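# Ball into high post cup, frame back on rests

## Task

Get the ball into the cup on the tall post and set the frame back in its proper spot resting on its supports. Both must stay put by themselves at the end, not only because a robot holds them. Finally open the grippers and pull the arms away.

## Robot and tools

Setup: three identical i2rt Big YAM arms named arm1, arm2 and arm3. Each has six revolute joints, a two-finger gripper and a wrist camera (arm1_cam_wrist, arm2_cam_wrist, arm3_cam_wrist). Two fixed room cameras, cam_high and cam_low, belong to no arm. A loose object may occasionally get a brief nudge from outside. The arms do not coordinate: if one stalls, the others keep going.

Frames: poses use a single shared scene frame with its origin on the floor and +z up. The hand point lies midway between the fingertips; the hand's z axis runs along the fingers and the fingers open along its y axis. Each arm's foot pose is real but never printed. With joints 1 and 6 at 0 and the hand level and forward, the wrist camera sits above the hand looking toward the fingertips. Reach is about 1.0 m from the joint 1 axis. Joints move at different speeds, so the hand can sweep a wide path between postures.

execute_actions: argument "actions" is a list holding one action or nothing. An action is an object keyed by "arm1", "arm2", "arm3"; each value has one key "joints", a dict of absolute joint targets by name (not offsets). Names, units, ranges and done tolerances:
- joint1_rad: -2.879 to 2.879, ±0.045; turns the arm about its foot, positive counter-clockwise seen from above, 0 unfolds toward where the foot faces.
- joint2_rad: 0 to 3.141, ±0.14; shoulder, 0 has the upper arm pointing back roughly level, increasing raises it then brings it forward.
- joint3_rad: 0 to 3.019, ±0.09; elbow, 0 folded, increasing opens it.
- joint4_rad: -1.692 to 1.57, ±0.055; hand pitch, positive tilts fingers up.
- joint5_rad: -1.57 to 1.57, ±0.03; sideways swing, positive toward the arm's right.
- joint6_rad: -2.094 to 2.094, ±0.035; hand roll, positive clockwise viewed from behind the hand.
- gripper_m: 0 to 0.093 metres, ±0.003; gap between fingertips. Grip force per pad tops out near 50 to 62 N, lower on some grippers.
All motions in one action begin together and may finish at different times; one action lasts at most 15 s. Any joint or arm omitted may still be driving toward an earlier target. An unknown key or out-of-range number rejects the whole call and nothing moves. Optional "cameras": list of camera names (or "all"); omitted, null or ["all"] returns every camera, [] returns none. Example action: {"arm1": {"joints": {"gripper_m": 0.05}}, "arm2": {"joints": {"joint1_rad": 0.3}}}. An empty list just reports state and images.

wait: "seconds" from 0 to 10; nothing new is commanded, robots carry on, and the result matches an empty execute_actions.

zoom_image: "camera" plus "region" [x0, y0, x1, y1] in pixels of that camera's latest full image, (0,0) top-left, at most 504 by 504. Only cameras in the most recent result with full images qualify.

read_manual: optional "section", only "licences"; gives URDF licence text, no motion.

finished_scene: "scene" integer 1 or 2; ends that scene irreversibly after the last command is held and reports success. The goal must hold on its own. Replying with no tool call ends all remaining scenes.

Results: each robot's state plus images, with a "pictures" line giving camera order. joint_positions reports joints; gripper_m is the sum of the two finger joints. Joint torques are listed per arm joint (no gripper) as raw drive output, nonzero even in free air, with per-arm offset, scale and noise; friction can mimic or mask load. joint_status describes how each commanded motion ended: "off_target" (stopped short, may still push), "contact_stop" or "time_out" (drops the target and holds, though a timed-out joint can keep a target at most 0.375, 0.375, 0.113, 0.225, 0.075, 0.3 rad from where it stands for joints 1 to 6 and keep pushing), "not_followed" (a self/inter-arm clearance check withheld targets; shown with a "joint command not followed" line and usually a "cause:" line; the gripper target still runs, and the arm may retry those targets with later actions). on_its_own lists uncommanded behaviour; "held at" is the joint's held target, not its position. To relieve a pushing joint, command its reported position. A target very close to the current position may not move the joint. If a stop is reported, later motion, wait and finished_scene calls in the same reply are skipped. Camera pose lines appear when they differ from calibration; wrist camera poses come from joint readings and inherit their errors.

Camera calibration (OpenCV style, T_world_to_cam in metres) is given per camera; real cameras may be off by up to about 2.3 degrees and 9 mm for room cameras.

Hazards: the arm does not halt on contact and can push very hard. Never let two robots press together hard; this fails and ends the run, and a hard hit may too. The clearance check can react late and ignores fingers, gripper housings and wrist cameras. No line reports arms touching; objects touching arms don't count. Knocking anything out of the work area or onto the floor fails the task. Avoid drops, slips, slams and hard pushes. Sustained loads heat motors: MOTOR HOT appears from 85 °C; at 100 °C an OVER-TEMPERATURE FAULT makes that arm go limp and fall, and its unmet keys show "limit_stop_at_motor_heat" (resend targets afterward). A raised load slowly sinks. The robot keeps holding its last command while you think. Fewer motion seconds is better.

Each tool is called after "Emit:" as name([rows], argument=value, ...), one row to a line, values as JSON.

## Session

Emit:
execute_actions(actions=[])

Scene clock: 0.00 s.
Joint torques (N m, as the arm reports them, + toward a larger angle): no reading
Motor temperatures (°C, as the motors report them): arm1=[26 24 27 24 25 25] | arm2=[25 27 24 24 26 27] | arm3=[26 25 26 25 26 28]
arm1.joint_positions: joint1_rad=-0.212 joint2_rad=+0.518 joint3_rad=+1.472 joint4_rad=-1.375 joint5_rad=-0.237 joint6_rad=-0.336 gripper_m=+0.094
arm1.joint_status: not commanded
arm1.hand: x=+1.2756 y=+0.0070 z=+1.3635 quat_wxyz=(-0.050, +0.830, +0.105, -0.545) (m; scene frame)
arm2.joint_positions: joint1_rad=-0.230 joint2_rad=+0.640 joint3_rad=+1.381 joint4_rad=-1.493 joint5_rad=-0.051 joint6_rad=+0.342 gripper_m=+0.095
arm2.joint_status: not commanded
arm2.hand: x=-0.6427 y=+1.0516 z=+1.3238 quat_wxyz=(-0.370, -0.640, -0.657, +0.149) (m; scene frame)
arm3.joint_positions: joint1_rad=+0.180 joint2_rad=+0.583 joint3_rad=+1.387 joint4_rad=-1.307 joint5_rad=+0.098 joint6_rad=+0.294 gripper_m=+0.095
arm3.joint_status: not commanded
arm3.hand: x=-0.6320 y=-1.0543 z=+1.3831 quat_wxyz=(-0.401, +0.358, -0.781, -0.317) (m; scene frame)
pictures: arm1_cam_wrist, arm2_cam_wrist, arm3_cam_wrist, cam_high, cam_low
Images, in order (width x height): arm1_cam_wrist 616x616, arm2_cam_wrist 616x616, arm3_cam_wrist 616x616, cam_high 896x504, cam_low 896x504.

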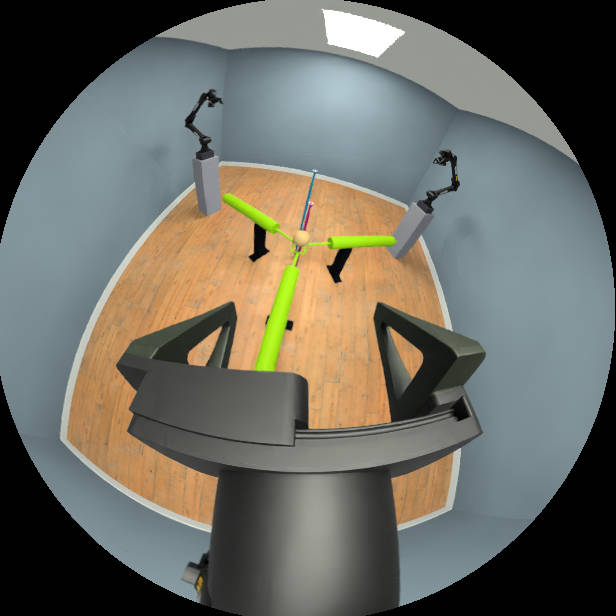

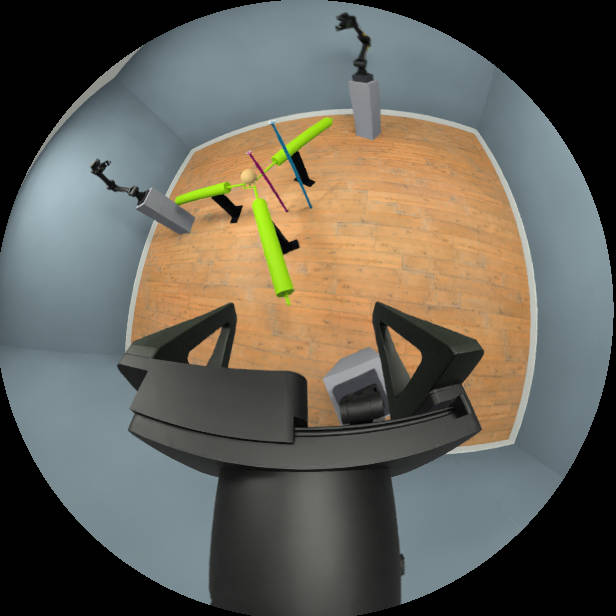

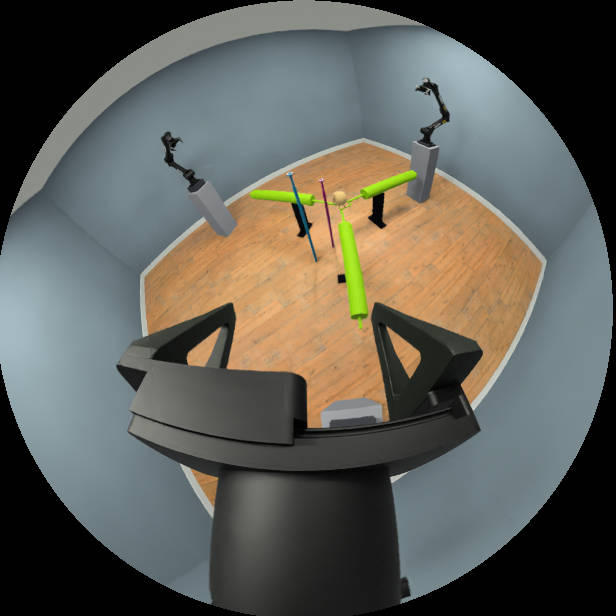

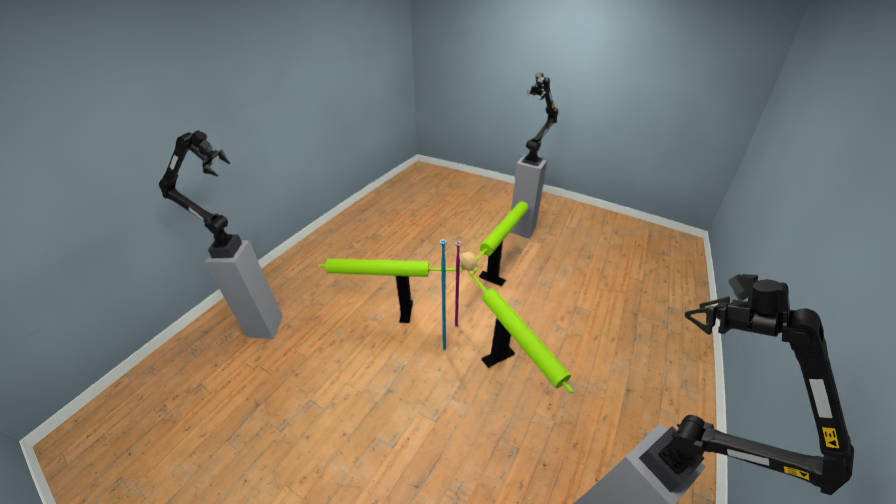

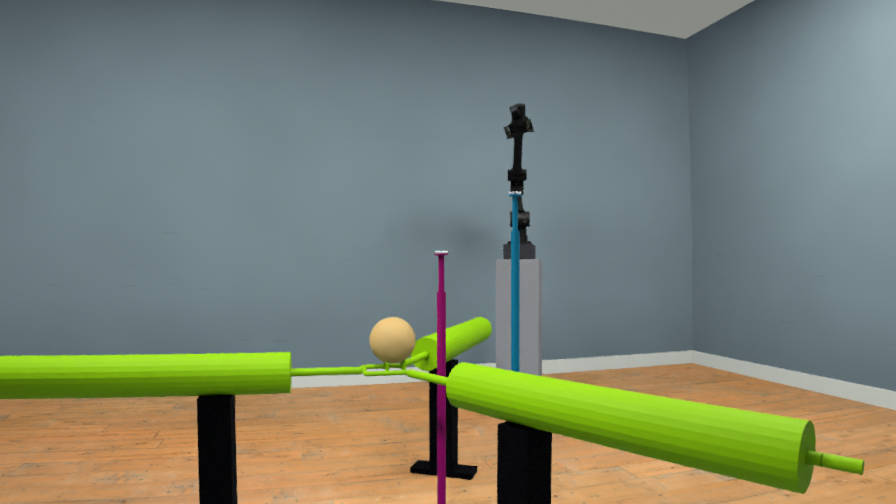

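Emit:
zoom_image(camera="cam_low", region=[280, 180, 580, 420])

Emit:
zoom_image(camera="cam_high", region=[300, 190, 600, 400])

Emit:
zoom_image(camera="arm1_cam_wrist", region=[220, 150, 400, 300])

Region (280, 180, 580, 420) of cam_low's 896x504 image, scaled by 1.680, with more detail than that image has; it fills the top 403 rows of this view, and the rest is white.

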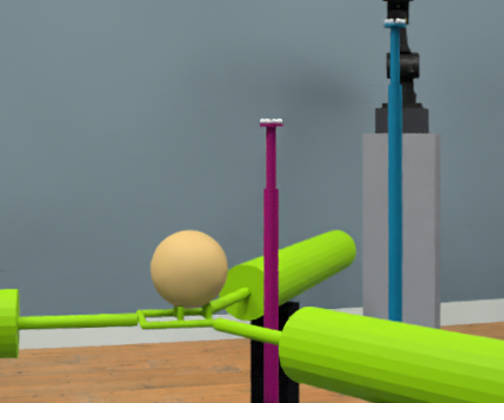

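Region (300, 190, 600, 400) of cam_high's 896x504 image, scaled by 1.680, with more detail than that image has; it fills the top 353 rows of this view, and the rest is white.

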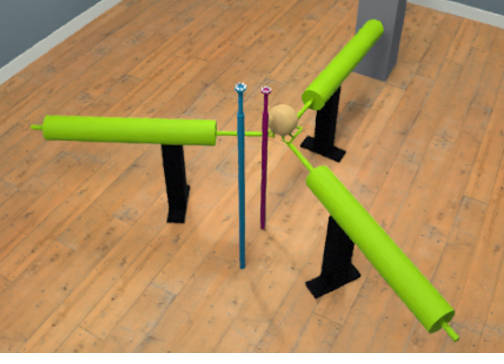

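Region (220, 150, 400, 300) of arm1_cam_wrist's 616x616 image, scaled by 2.800, with more detail than that image has.

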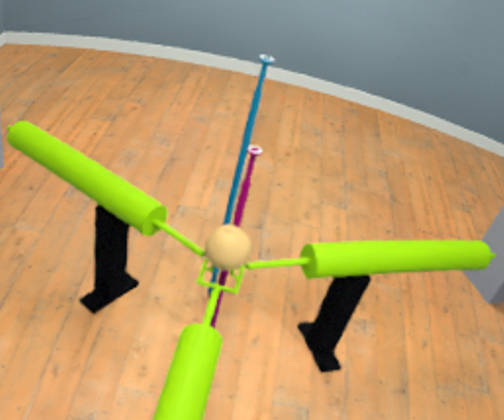

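Emit:
execute_actions([
  {"arm1":{"joints":{"joint1_rad":0.269,"joint2_rad":1.988,"joint3_rad":0.618,"joint4_rad":-0.2,"joint5_rad":0,"joint6_rad":0.31}},"arm2":{"joints":{"joint1_rad":0.258,"joint2_rad":2.409,"joint3_rad":1.4725,"joint4_rad":-0.634,"joint5_rad":0,"joint6_rad":0.367}},"arm3":{"joints":{"joint1_rad":-0.155,"joint2_rad":2.398,"joint3_rad":1.408,"joint4_rad":-0.581,"joint5_rad":0,"joint6_rad":-0.113}}},
])

Scene clock: 14.73 s.
Joint torques (N m, as the arm reports them, + toward a larger angle): arm1=[ -0.34 -10.02   2.2    1.08   0.09   0.19] | arm2=[  0.89 -18.5    5.24   0.6   -0.04   0.  ] | arm3=[  1.55 -19.35   5.26   1.18   0.07  -0.32]
Motor temperatures (°C, as the motors report them): arm1=[26 24 27 24 25 25] | arm2=[25 27 27 24 26 27] | arm3=[26 26 27 25 26 28]
arm1.joint_positions: joint1_rad=+0.268 joint2_rad=+1.988 joint3_rad=+0.613 joint4_rad=-0.213 joint5_rad=-0.004 joint6_rad=+0.303 gripper_m=+0.094
arm1.joint_status: all done
arm1.hand: x=+1.1527 y=-0.0786 z=+0.6030 quat_wxyz=(+0.006, +1.000, -0.026, +0.011) (m; scene frame)
arm2.joint_positions: joint1_rad=+0.257 joint2_rad=+2.415 joint3_rad=+1.449 joint4_rad=-0.645 joint5_rad=+0.001 joint6_rad=+0.357 gripper_m=+0.095
arm2.joint_status: all done
arm2.hand: x=-0.3130 y=+0.8801 z=+0.5942 quat_wxyz=(+0.020, -0.520, -0.854, -0.003) (m; scene frame)
arm3.joint_positions: joint1_rad=-0.150 joint2_rad=+2.405 joint3_rad=+1.387 joint4_rad=-0.595 joint5_rad=+0.001 joint6_rad=-0.096 gripper_m=+0.095
arm3.joint_status: all done
arm3.hand: x=-0.3819 y=-0.8402 z=+0.5955 quat_wxyz=(+0.018, +0.470, -0.882, +0.008) (m; scene frame)
pictures: arm1_cam_wrist, arm2_cam_wrist, arm3_cam_wrist, cam_high, cam_low
camera_calibration (this result's frames):
arm1_cam_wrist: T_world_to_cam=[[0.0490179, 0.998497, -0.0245213, 0.0338345], [0.795112, -0.0241515, 0.605982, -1.27645], [0.604479, -0.0492011, -0.7951, -0.0965399], [0, 0, 0, 1]] pos_world=[1.07162, -0.0693618, 0.697579]
arm2_cam_wrist: T_world_to_cam=[[-0.88572, -0.46397, 0.0152349, 0.125206], [-0.357699, 0.703031, 0.614654, -1.08948], [-0.295892, 0.538962, -0.78865, 0.0288995], [0, 0, 0, 1]] pos_world=[-0.270256, 0.808451, 0.690534]
arm3_cam_wrist: T_world_to_cam=[[0.829737, -0.557995, 0.0133813, -0.160626], [-0.442621, -0.643193, 0.624812, -1.07924], [-0.340035, -0.524352, -0.780661, 0.0208963], [0, 0, 0, 1]] pos_world=[-0.337313, -0.772834, 0.692787]
Images, in order (width x height): arm1_cam_wrist 616x616, arm2_cam_wrist 616x616, arm3_cam_wrist 616x616, cam_high 896x504, cam_low 896x504.

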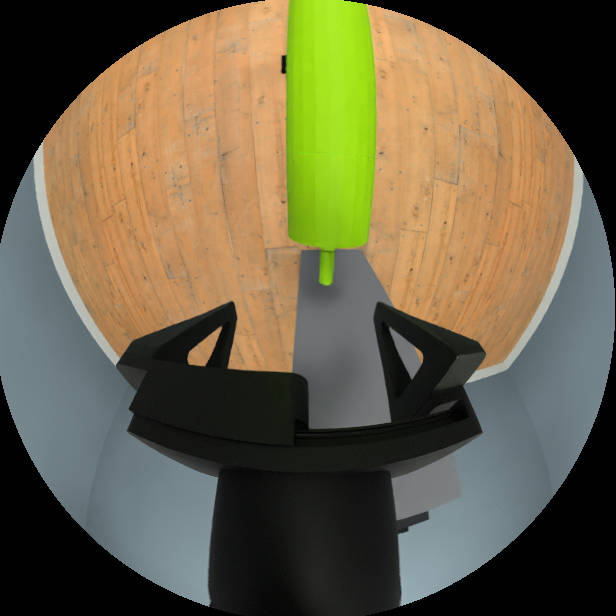

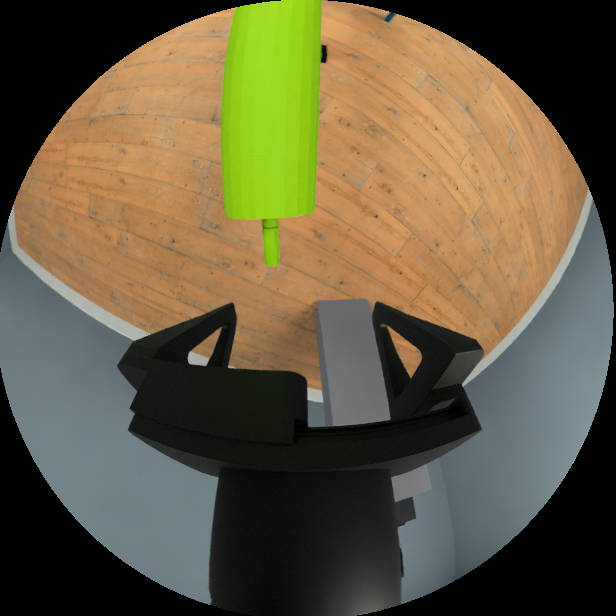

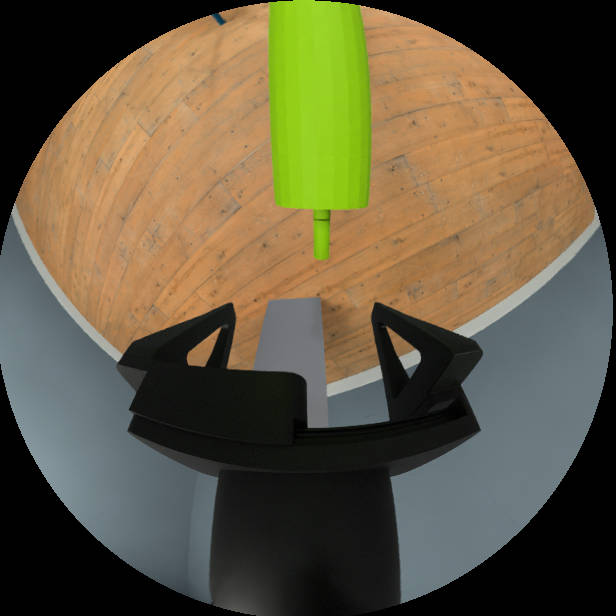

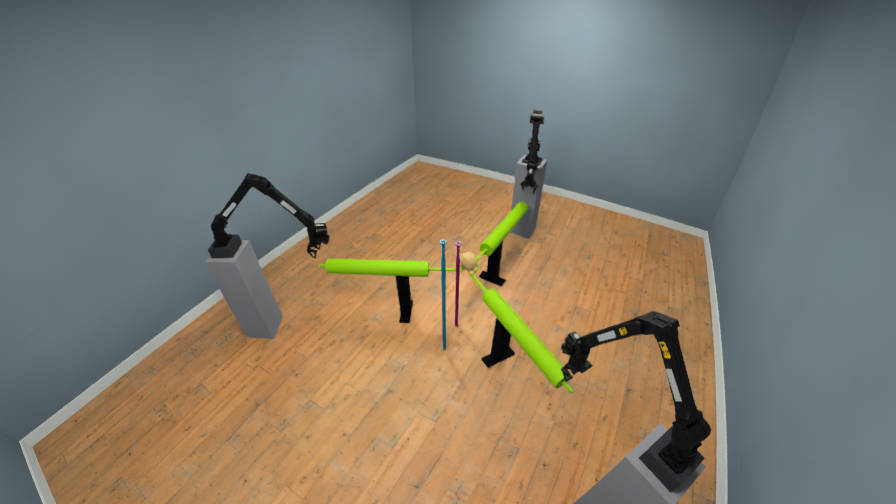

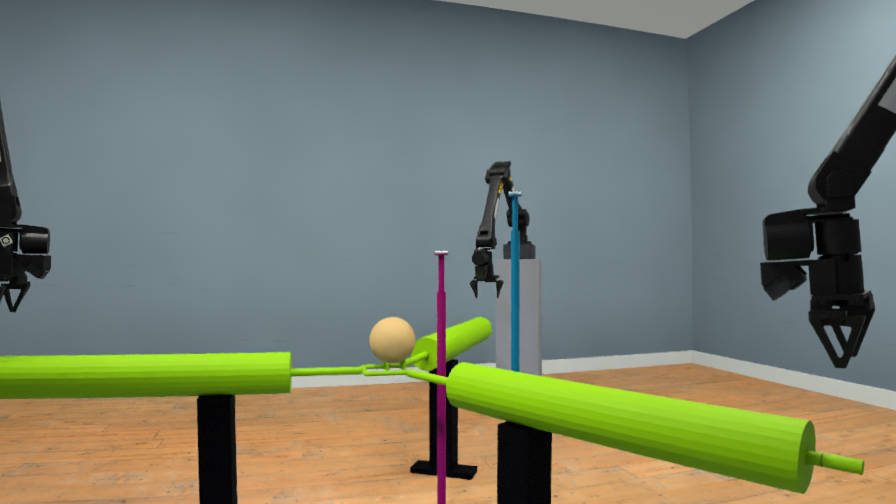

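Emit:
execute_actions([
  {"arm1":{"joints":{"joint1_rad":0.203,"joint2_rad":2.25,"joint3_rad":0.543,"joint4_rad":0.155,"joint6_rad":0.234}},"arm2":{"joints":{"joint1_rad":0.333,"joint2_rad":2.688,"joint3_rad":1.625,"joint4_rad":-0.47,"joint6_rad":0.44}},"arm3":{"joints":{"joint1_rad":-0.206,"joint2_rad":2.677,"joint3_rad":1.535,"joint4_rad":-0.39,"joint6_rad":-0.185}}},
])

Scene clock: 19.90 s.
Joint torques (N m, as the arm reports them, + toward a larger angle): arm1=[ -0.92 -10.13  -0.5    1.14   0.05   0.04] | arm2=[ -0.26 -19.83   3.67   0.58   0.01   0.06] | arm3=[  1.78 -21.92   3.37   1.14   0.01  -0.29]
Motor temperatures (°C, as the motors report them): arm1=[26 24 27 24 25 25] | arm2=[25 28 27 24 26 27] | arm3=[26 26 27 25 26 28]
arm1.joint_positions: joint1_rad=+0.207 joint2_rad=+2.257 joint3_rad=+0.542 joint4_rad=+0.141 joint5_rad=-0.003 joint6_rad=+0.242 gripper_m=+0.094
arm1.joint_status: all done
arm1.hand: x=+1.1966 y=-0.0519 z=+0.5307 quat_wxyz=(+0.008, +1.000, -0.026, +0.003) (m; scene frame)
arm2.joint_positions: joint1_rad=+0.339 joint2_rad=+2.707 joint3_rad=+1.615 joint4_rad=-0.476 joint5_rad=+0.001 joint6_rad=+0.429 gripper_m=+0.095
arm2.joint_status: all done
arm2.hand: x=-0.2731 y=+0.9073 z=+0.4661 quat_wxyz=(-0.001, -0.516, -0.856, +0.001) (m; scene frame)
arm3.joint_positions: joint1_rad=-0.207 joint2_rad=+2.701 joint3_rad=+1.519 joint4_rad=-0.403 joint5_rad=+0.001 joint6_rad=-0.168 gripper_m=+0.095
arm3.joint_status: all done
arm3.hand: x=-0.3606 y=-0.8629 z=+0.4629 quat_wxyz=(+0.005, +0.476, -0.879, +0.003) (m; scene frame)
pictures: arm1_cam_wrist, arm2_cam_wrist, arm3_cam_wrist, cam_high, cam_low
camera_calibration (this result's frames):
arm1_cam_wrist: T_world_to_cam=[[0.0492041, 0.998386, -0.0283766, 0.00499687], [0.803949, -0.0227311, 0.594264, -1.27122], [0.592659, -0.0520535, -0.803769, -0.160629], [0, 0, 0, 1]] pos_world=[1.11695, -0.0422464, 0.626474]
arm2_cam_wrist: T_world_to_cam=[[-0.881511, -0.472164, 0.000347896, 0.190676], [-0.383583, 0.716562, 0.582584, -1.01994], [-0.275325, 0.51342, -0.812771, -0.0349422], [0, 0, 0, 1]] pos_world=[-0.23277, 0.838823, 0.565736]
arm3_cam_wrist: T_world_to_cam=[[0.8375, -0.546228, 0.0151313, -0.177057], [-0.44358, -0.663424, 0.602583, -1.00907], [-0.319109, -0.511375, -0.797913, -0.0605696], [0, 0, 0, 1]] pos_world=[-0.318648, -0.79713, 0.562399]
Images, in order (width x height): arm1_cam_wrist 616x616, arm2_cam_wrist 616x616, arm3_cam_wrist 616x616, cam_high 896x504, cam_low 896x504.

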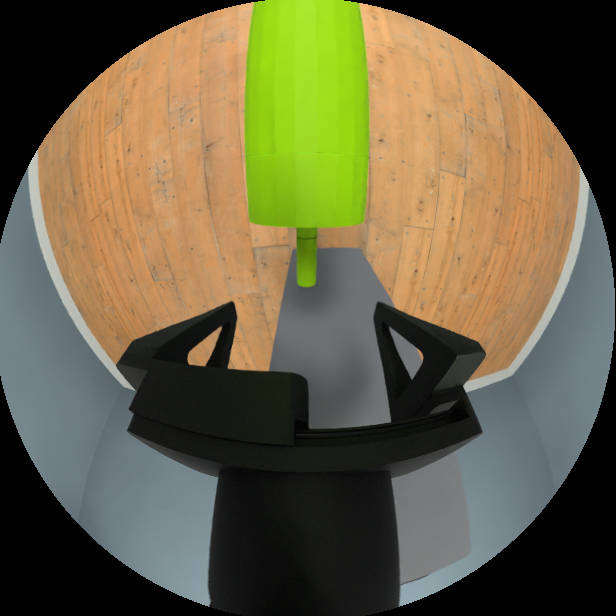

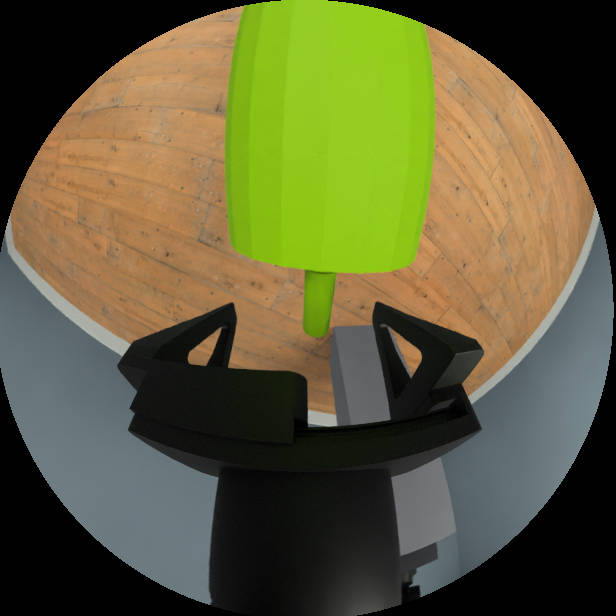

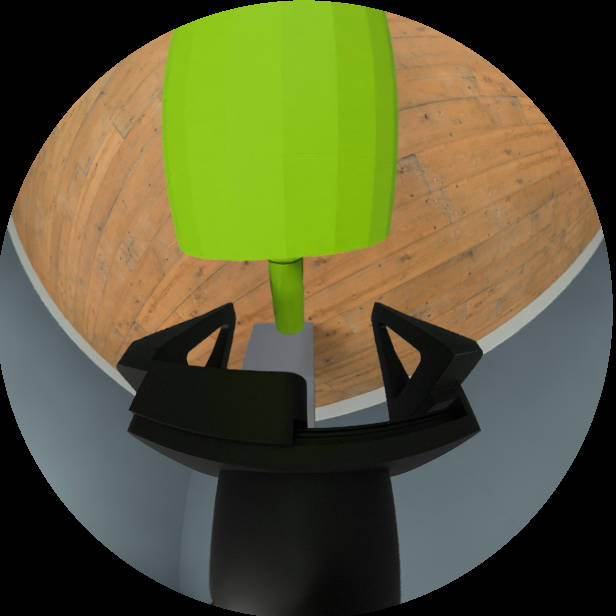

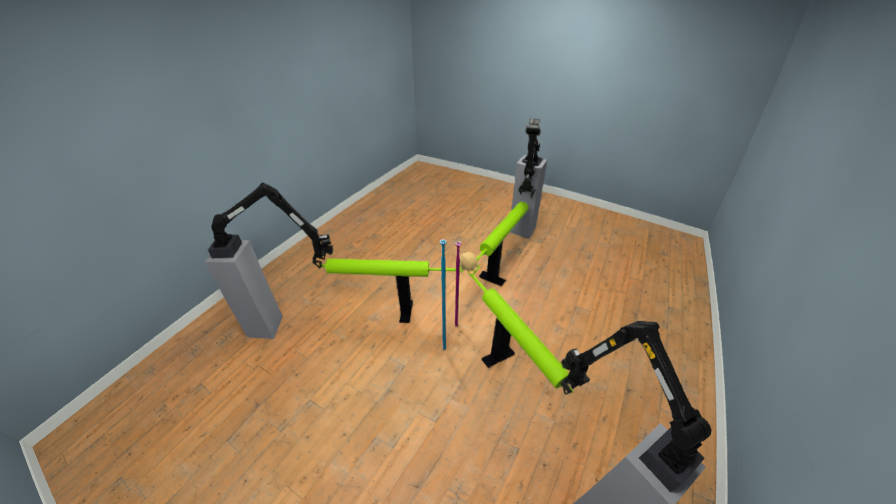

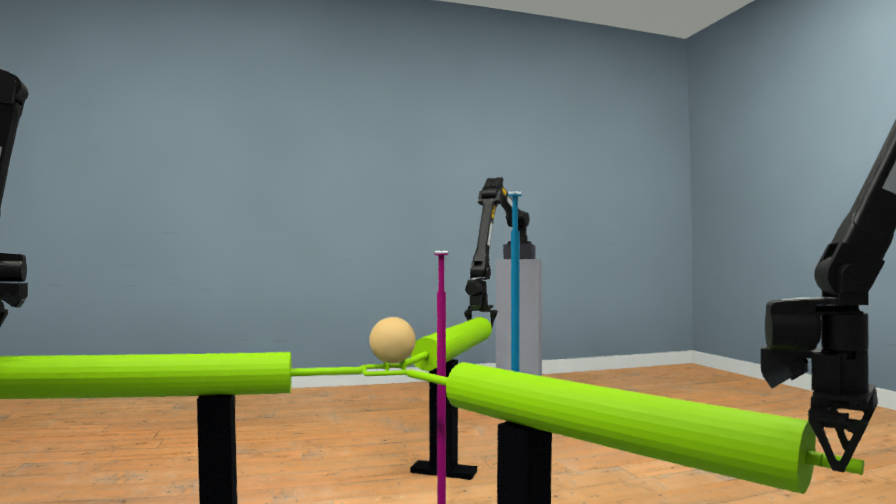

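Emit:
zoom_image(camera="cam_low", region=[746, 354, 896, 504])

Emit:
zoom_image(camera="cam_high", region=[520, 320, 640, 420])

Region (746, 354, 896, 504) of cam_low's 896x504 image, scaled by 3.360, with more detail than that image has.

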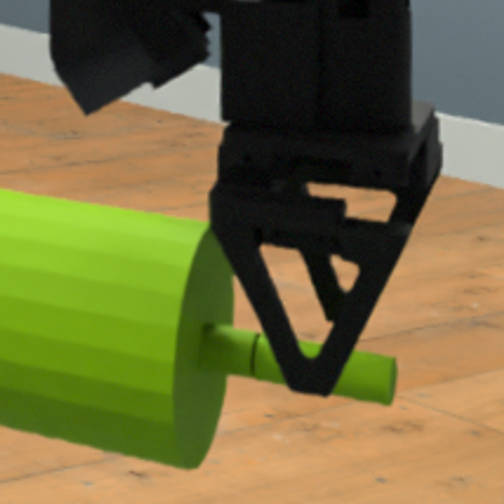

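Region (520, 320, 640, 420) of cam_high's 896x504 image, scaled by 4.200, with more detail than that image has.

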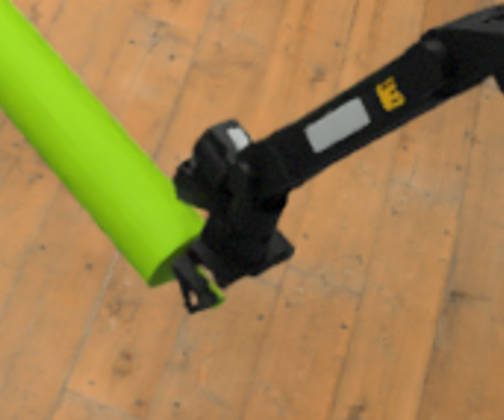

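Emit:
execute_actions([
  {"arm1":{"joints":{"joint2_rad":2.533,"joint3_rad":0.672,"joint4_rad":0.312}},"arm2":{"joints":{"joint1_rad":0.32,"joint2_rad":2.723,"joint3_rad":1.645,"joint4_rad":-0.456}},"arm3":{"joints":{"joint1_rad":-0.186,"joint2_rad":2.711,"joint3_rad":1.563,"joint4_rad":-0.371}}},
])

Scene clock: 24.47 s.
Joint torques (N m, as the arm reports them, + toward a larger angle): arm1=[ -0.56 -11.25  -2.01   0.67  -0.24   0.13] | arm2=[ -0.64 -17.09   4.98   0.75   0.02   0.04] | arm3=[  2.11 -18.73   4.25   1.33   0.07  -0.32]
Motor temperatures (°C, as the motors report them): arm1=[26 24 27 24 25 25] | arm2=[25 29 27 24 26 27] | arm3=[26 26 27 25 26 28]
arm1.joint_positions: joint1_rad=+0.204 joint2_rad=+2.541 joint3_rad=+0.678 joint4_rad=+0.308 joint5_rad=+0.005 joint6_rad=+0.233 gripper_m=+0.094
arm1.joint_status: all done
arm1.hand: x=+1.1890 y=-0.0522 z=+0.4510 quat_wxyz=(+0.006, +1.000, -0.023, -0.006) (m; scene frame)
arm2.joint_positions: joint1_rad=+0.332 joint2_rad=+2.707 joint3_rad=+1.615 joint4_rad=-0.469 joint5_rad=+0.001 joint6_rad=+0.430 gripper_m=+0.095
arm2.joint_status: all done
arm2.hand: x=-0.2742 y=+0.9030 z=+0.4661 quat_wxyz=(-0.005, -0.520, -0.854, +0.001) (m; scene frame)
arm3.joint_positions: joint1_rad=-0.197 joint2_rad=+2.701 joint3_rad=+1.544 joint4_rad=-0.385 joint5_rad=+0.001 joint6_rad=-0.169 gripper_m=+0.095
arm3.joint_status: all done
arm3.hand: x=-0.3517 y=-0.8447 z=+0.4668 quat_wxyz=(-0.016, +0.481, -0.877, -0.004) (m; scene frame)
pictures: arm1_cam_wrist, arm2_cam_wrist, arm3_cam_wrist, cam_high, cam_low
camera_calibration (this result's frames):
arm1_cam_wrist: T_world_to_cam=[[0.0432559, 0.998747, -0.0251616, 0.00913316], [0.815494, -0.0207476, 0.578394, -1.2242], [0.577147, -0.045538, -0.81537, -0.196162], [0, 0, 0, 1]] pos_world=[1.11114, -0.0434537, 0.548352]
arm2_cam_wrist: T_world_to_cam=[[-0.885081, -0.465429, -0.00263295, 0.181946], [-0.381416, 0.722054, 0.5772, -1.01911], [-0.266745, 0.511873, -0.816598, -0.0274728], [0, 0, 0, 1]] pos_world=[-0.234997, 0.8346, 0.566277]
arm3_cam_wrist: T_world_to_cam=[[0.842757, -0.537829, 0.0223758, -0.169176], [-0.4534, -0.686827, 0.568065, -1.00251], [-0.290153, -0.488886, -0.82268, -0.00458597], [0, 0, 0, 1]] pos_world=[-0.313294, -0.78178, 0.569503]
Images, in order (width x height): arm1_cam_wrist 616x616, arm2_cam_wrist 616x616, arm3_cam_wrist 616x616, cam_high 896x504, cam_low 896x504.

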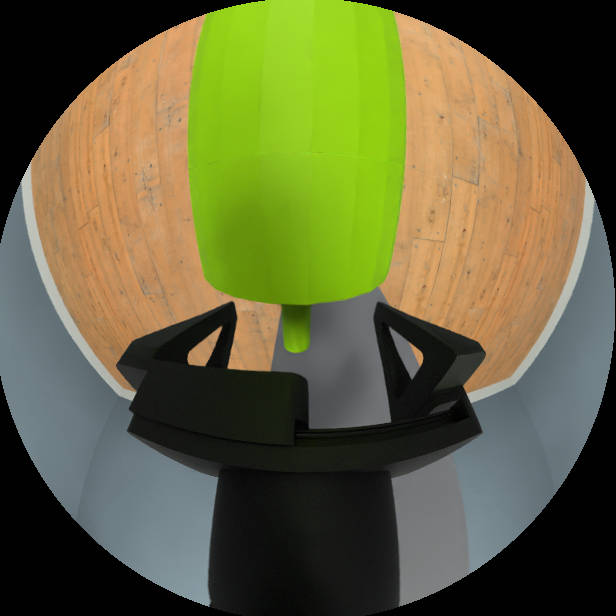

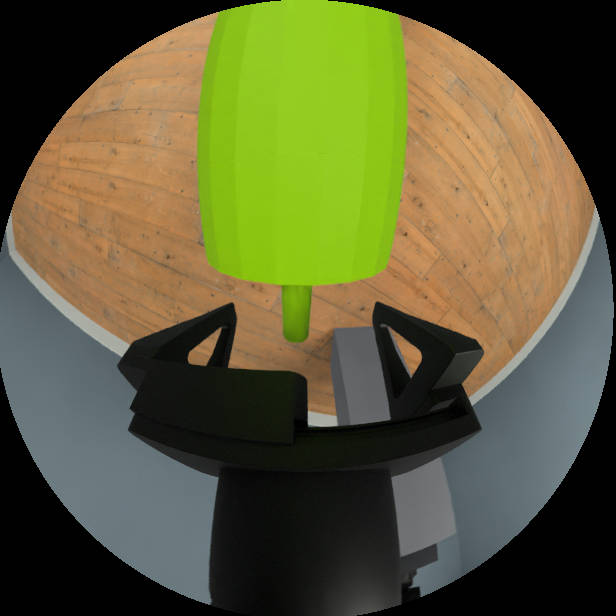

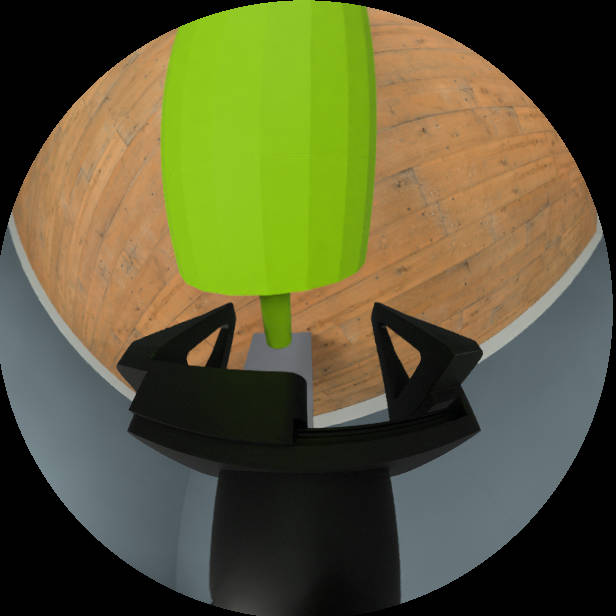

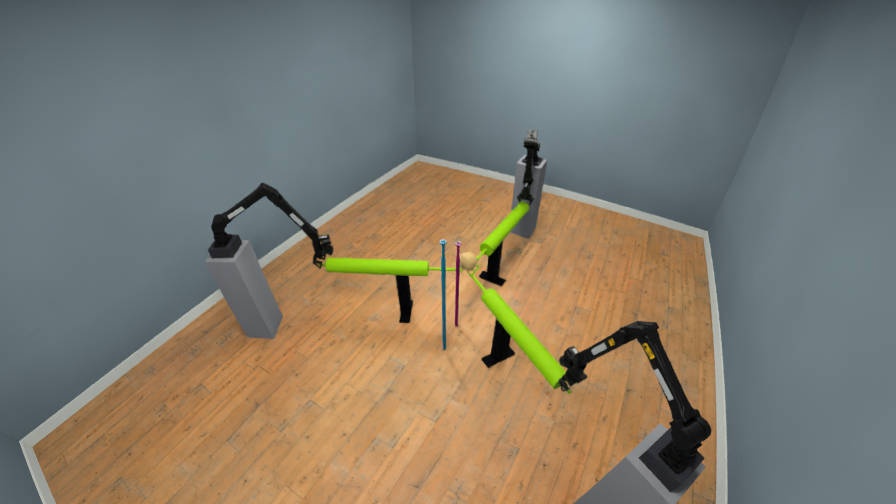

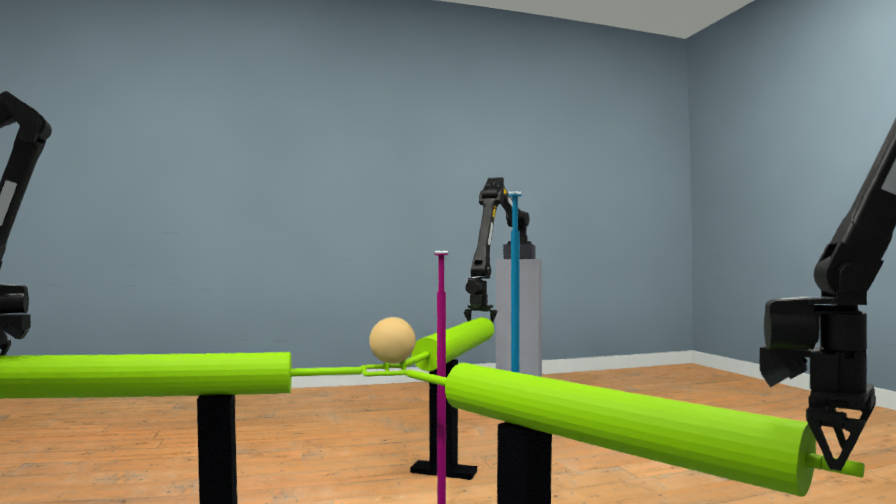

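Emit:
execute_actions([
  {"arm1":{"joints":{"joint1_rad":0.252,"joint2_rad":2.605,"joint3_rad":0.69,"joint4_rad":0.352,"joint6_rad":0.295}},"arm2":{"joints":{"joint1_rad":0.353,"joint2_rad":2.76,"joint3_rad":1.668,"joint4_rad":-0.465,"joint6_rad":0.465}},"arm3":{"joints":{"joint1_rad":-0.152,"joint2_rad":2.75,"joint3_rad":1.575,"joint4_rad":-0.39,"joint6_rad":-0.11}}},
])

Scene clock: 27.30 s.
Joint torques (N m, as the arm reports them, + toward a larger angle): arm1=[  0.05 -10.29  -1.99   1.05  -0.21   0.17] | arm2=[  1.83 -17.71   4.78   0.44   0.05   0.01] | arm3=[  1.88 -18.49   3.84   0.3    0.05   0.05]
Motor temperatures (°C, as the motors report them): arm1=[26 24 27 24 25 25] | arm2=[25 29 27 24 26 27] | arm3=[26 26 27 25 26 28]
arm1.joint_positions: joint1_rad=+0.247 joint2_rad=+2.603 joint3_rad=+0.690 joint4_rad=+0.340 joint5_rad=+0.004 joint6_rad=+0.287 gripper_m=+0.094
arm1.joint_status: all done
arm1.hand: x=+1.2045 y=-0.0608 z=+0.4349 quat_wxyz=(+0.004, +1.000, -0.029, +0.002) (m; scene frame)
arm2.joint_positions: joint1_rad=+0.342 joint2_rad=+2.747 joint3_rad=+1.642 joint4_rad=-0.469 joint5_rad=+0.001 joint6_rad=+0.454 gripper_m=+0.095
arm2.joint_status: all done
arm2.hand: x=-0.2744 y=+0.9100 z=+0.4487 quat_wxyz=(+0.002, -0.526, -0.851, +0.000) (m; scene frame)
arm3.joint_positions: joint1_rad=-0.154 joint2_rad=+2.744 joint3_rad=+1.558 joint4_rad=-0.385 joint5_rad=+0.001 joint6_rad=-0.127 gripper_m=+0.095
arm3.joint_status: all done
arm3.hand: x=-0.3782 y=-0.8396 z=+0.4463 quat_wxyz=(-0.002, +0.481, -0.876, +0.000) (m; scene frame)
pictures: arm1_cam_wrist, arm2_cam_wrist, arm3_cam_wrist, cam_high, cam_low
camera_calibration (this result's frames):
arm1_cam_wrist: T_world_to_cam=[[0.0548537, 0.998256, -0.0218288, 0.00114722], [0.80506, -0.0312844, 0.592368, -1.2218], [0.590652, -0.0500671, -0.805372, -0.239489], [0, 0, 0, 1]] pos_world=[1.12501, -0.0513589, 0.530902]
arm2_cam_wrist: T_world_to_cam=[[-0.891904, -0.452214, 0.00308133, 0.168548], [-0.364385, 0.722681, 0.587329, -1.01466], [-0.267825, 0.522718, -0.809343, -0.0587166], [0, 0, 0, 1]] pos_world=[-0.235123, 0.840186, 0.547896]
arm3_cam_wrist: T_world_to_cam=[[0.843549, -0.536767, 0.01748, -0.140255], [-0.441486, -0.674544, 0.591676, -0.995121], [-0.305801, -0.506825, -0.805986, -0.0550701], [0, 0, 0, 1]] pos_world=[-0.337861, -0.774448, 0.546855]
Images, in order (width x height): arm1_cam_wrist 616x616, arm2_cam_wrist 616x616, arm3_cam_wrist 616x616, cam_high 896x504, cam_low 896x504.

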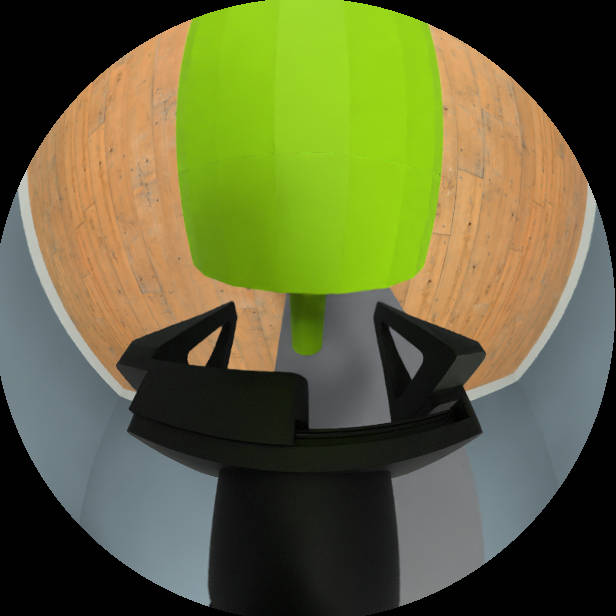

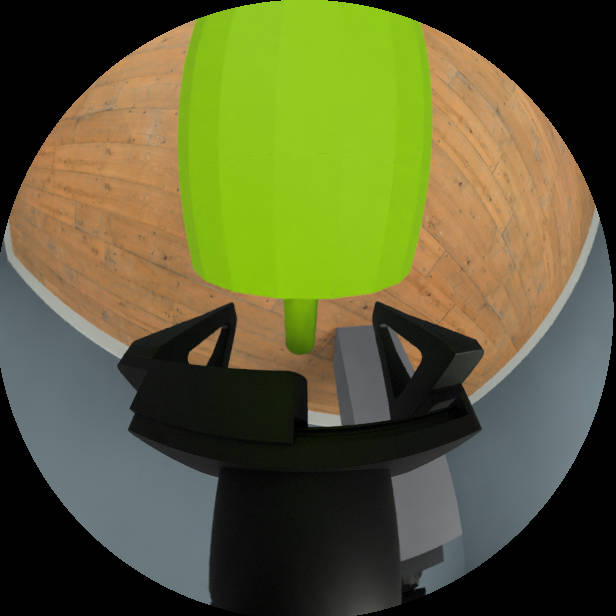

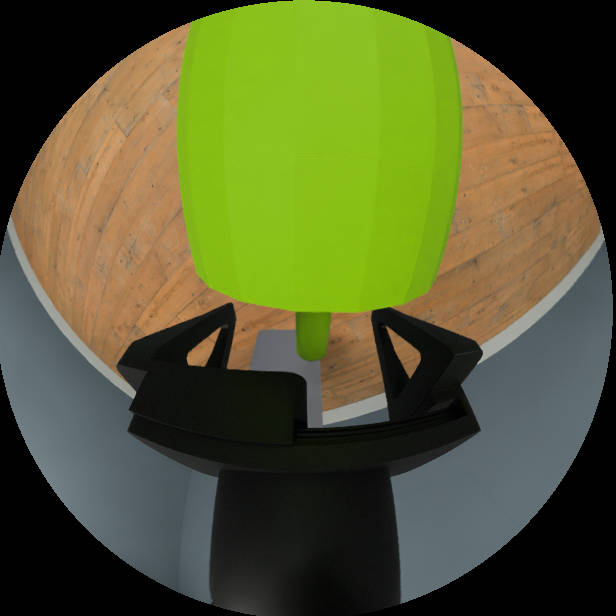

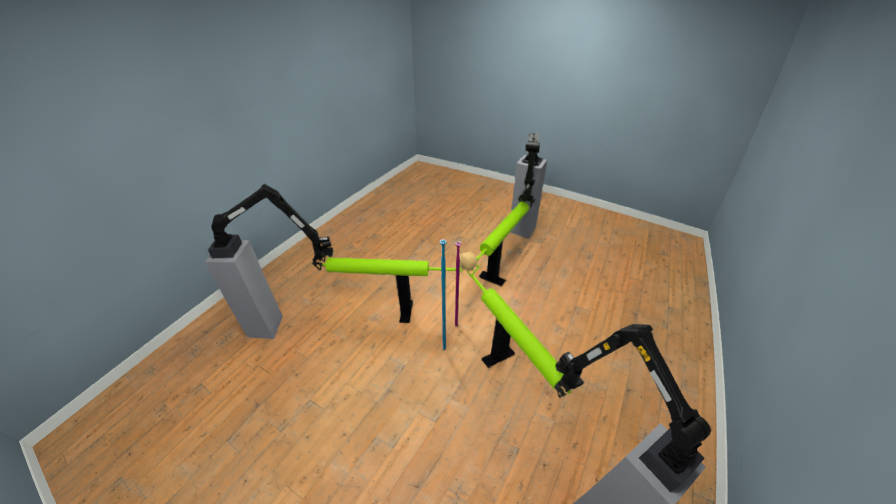

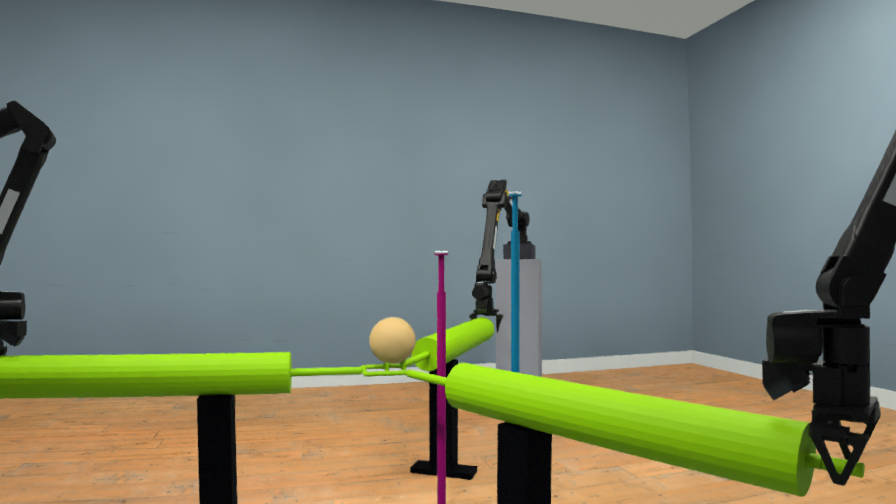

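Emit:
zoom_image(camera="cam_low", region=[746, 354, 896, 504])

Region (746, 354, 896, 504) of cam_low's 896x504 image, scaled by 3.360, with more detail than that image has.

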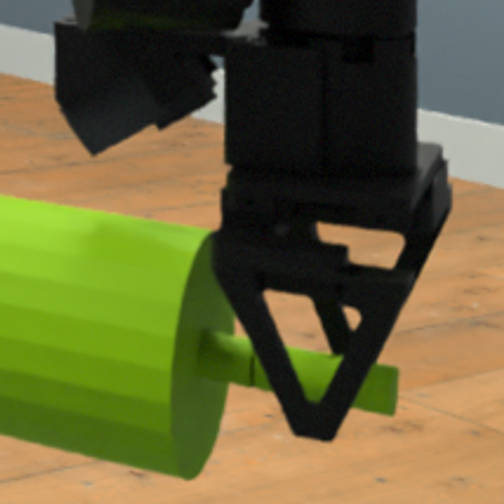

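Emit:
execute_actions([
  {"arm1":{"joints":{"gripper_m":0.035}},"arm2":{"joints":{"gripper_m":0.035}},"arm3":{"joints":{"joint1_rad":-0.174,"joint4_rad":-0.42,"gripper_m":0.04}}},
], cameras=["arm1_cam_wrist","arm2_cam_wrist","arm3_cam_wrist"])

Scene clock: 29.67 s.
Joint torques (N m, as the arm reports them, + toward a larger angle): arm1=[  0.03 -10.34  -2.     1.03  -0.21   0.19] | arm2=[  1.72 -17.37   4.72   0.49   0.01   0.02] | arm3=[  0.79 -18.92   3.87  -0.07   0.03  -0.01]
Motor temperatures (°C, as the motors report them): arm1=[26 24 27 24 25 25] | arm2=[25 29 27 24 26 27] | arm3=[26 27 27 25 26 28]
arm1.joint_positions: joint1_rad=+0.247 joint2_rad=+2.603 joint3_rad=+0.690 joint4_rad=+0.340 joint5_rad=+0.004 joint6_rad=+0.288 gripper_m=+0.035
arm1.joint_status: all done
arm1.hand: x=+1.2045 y=-0.0608 z=+0.4349 quat_wxyz=(+0.004, +1.000, -0.029, +0.002) (m; scene frame)
arm2.joint_positions: joint1_rad=+0.342 joint2_rad=+2.747 joint3_rad=+1.642 joint4_rad=-0.469 joint5_rad=+0.001 joint6_rad=+0.455 gripper_m=+0.035
arm2.joint_status: all done
arm2.hand: x=-0.2744 y=+0.9100 z=+0.4487 quat_wxyz=(+0.002, -0.526, -0.850, +0.000) (m; scene frame)
arm3.joint_positions: joint1_rad=-0.163 joint2_rad=+2.744 joint3_rad=+1.558 joint4_rad=-0.406 joint5_rad=+0.001 joint6_rad=-0.126 gripper_m=+0.040
arm3.joint_status: all done
arm3.hand: x=-0.3779 y=-0.8467 z=+0.4464 quat_wxyz=(+0.008, +0.477, -0.879, +0.004) (m; scene frame)
pictures: arm1_cam_wrist, arm2_cam_wrist, arm3_cam_wrist
camera_calibration (this result's frames):
arm1_cam_wrist: T_world_to_cam=[[0.0556154, 0.998214, -0.0218252, 0.000225626], [0.805032, -0.0319005, 0.592374, -1.2218], [0.590619, -0.0505151, -0.805368, -0.239478], [0, 0, 0, 1]] pos_world=[1.12502, -0.0512986, 0.530902]
arm2_cam_wrist: T_world_to_cam=[[-0.892249, -0.451533, 0.00308345, 0.167833], [-0.363833, 0.722961, 0.587327, -1.01476], [-0.267427, 0.52292, -0.809344, -0.0587907], [0, 0, 0, 1]] pos_world=[-0.235176, 0.840157, 0.547896]
arm3_cam_wrist: T_world_to_cam=[[0.838606, -0.544538, 0.0147707, -0.151486], [-0.43962, -0.66052, 0.608643, -0.994802], [-0.321673, -0.516906, -0.793306, -0.0787301], [0, 0, 0, 1]] pos_world=[-0.335623, -0.780273, 0.54526]
Images, in order (width x height): arm1_cam_wrist 616x616, arm2_cam_wrist 616x616, arm3_cam_wrist 616x616.

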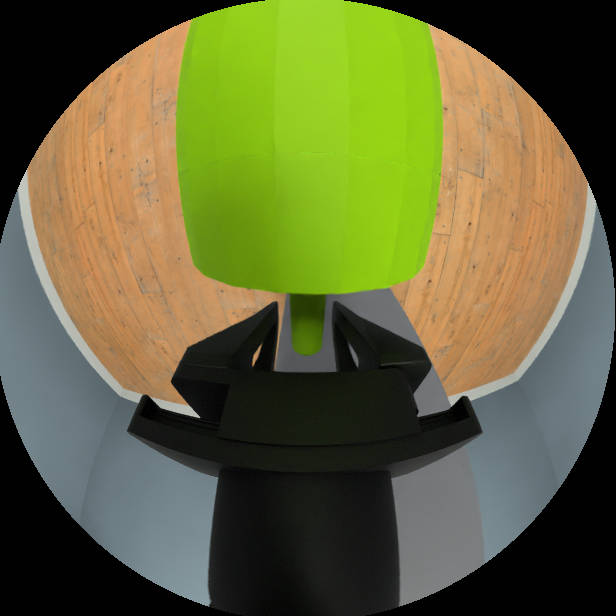

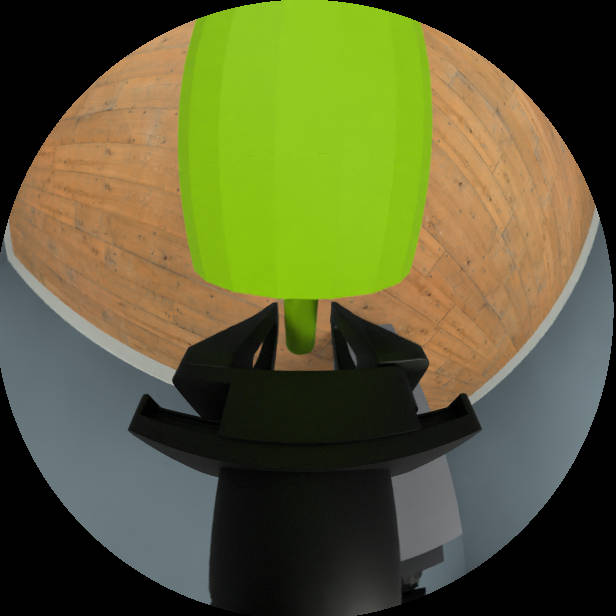

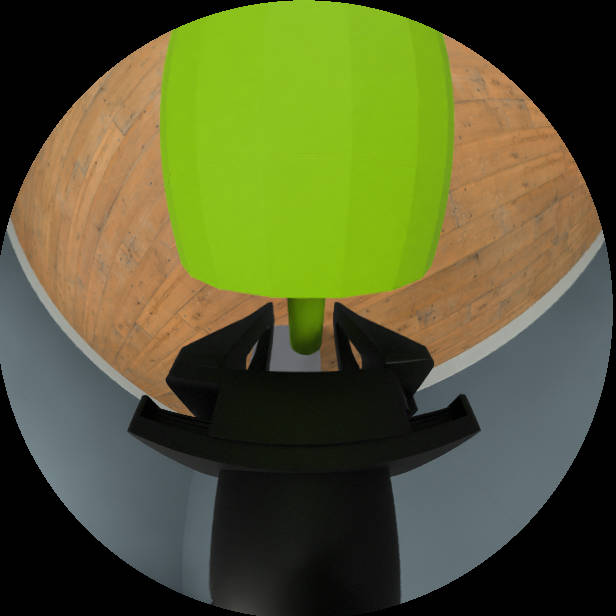

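Emit:
execute_actions([
  {"arm1":{"joints":{"gripper_m":0.0}},"arm2":{"joints":{"gripper_m":0.0}},"arm3":{"joints":{"gripper_m":0.0}}},
], cameras=["cam_low"])

Scene clock: 31.17 s.
Joint torques (N m, as the arm reports them, + toward a larger angle): arm1=[  0.06 -10.35  -1.99   0.99  -0.3    0.19] | arm2=[  1.95 -17.24   4.66   0.42   0.19  -0.08] | arm3=[  0.55 -19.01   3.66  -0.15   0.     0.01]
Motor temperatures (°C, as the motors report them): arm1=[26 24 27 24 25 25] | arm2=[25 29 27 24 26 27] | arm3=[26 27 27 25 26 28]
arm1.joint_positions: joint1_rad=+0.247 joint2_rad=+2.603 joint3_rad=+0.690 joint4_rad=+0.342 joint5_rad=+0.006 joint6_rad=+0.288 gripper_m=+0.019
arm1.joint_status: gripper_m off_target (ended at +0.019, target +0.000)
arm1.hand: x=+1.2039 y=-0.0605 z=+0.4349 quat_wxyz=(+0.003, +1.000, -0.030, +0.001) (m; scene frame)
arm2.joint_positions: joint1_rad=+0.343 joint2_rad=+2.748 joint3_rad=+1.643 joint4_rad=-0.468 joint5_rad=-0.003 joint6_rad=+0.467 gripper_m=+0.019
arm2.joint_status: gripper_m off_target (ended at +0.019, target +0.000)
arm2.hand: x=-0.2729 y=+0.9107 z=+0.4487 quat_wxyz=(+0.001, -0.531, -0.848, -0.001) (m; scene frame)
arm3.joint_positions: joint1_rad=-0.164 joint2_rad=+2.744 joint3_rad=+1.558 joint4_rad=-0.406 joint5_rad=+0.003 joint6_rad=-0.126 gripper_m=+0.019
arm3.joint_status: gripper_m off_target (ended at +0.019, target +0.000)
arm3.hand: x=-0.3774 y=-0.8472 z=+0.4464 quat_wxyz=(+0.008, +0.477, -0.879, +0.005) (m; scene frame)
pictures: cam_low
Images, in order (width x height): cam_low 896x504.

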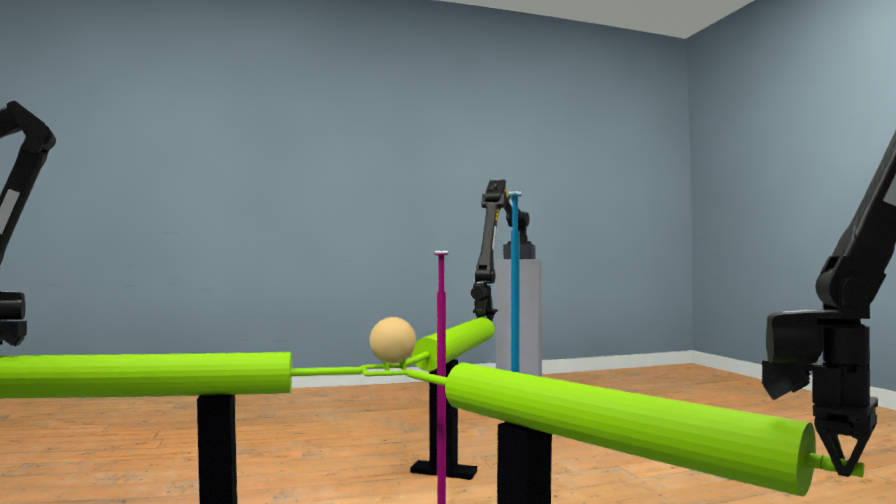

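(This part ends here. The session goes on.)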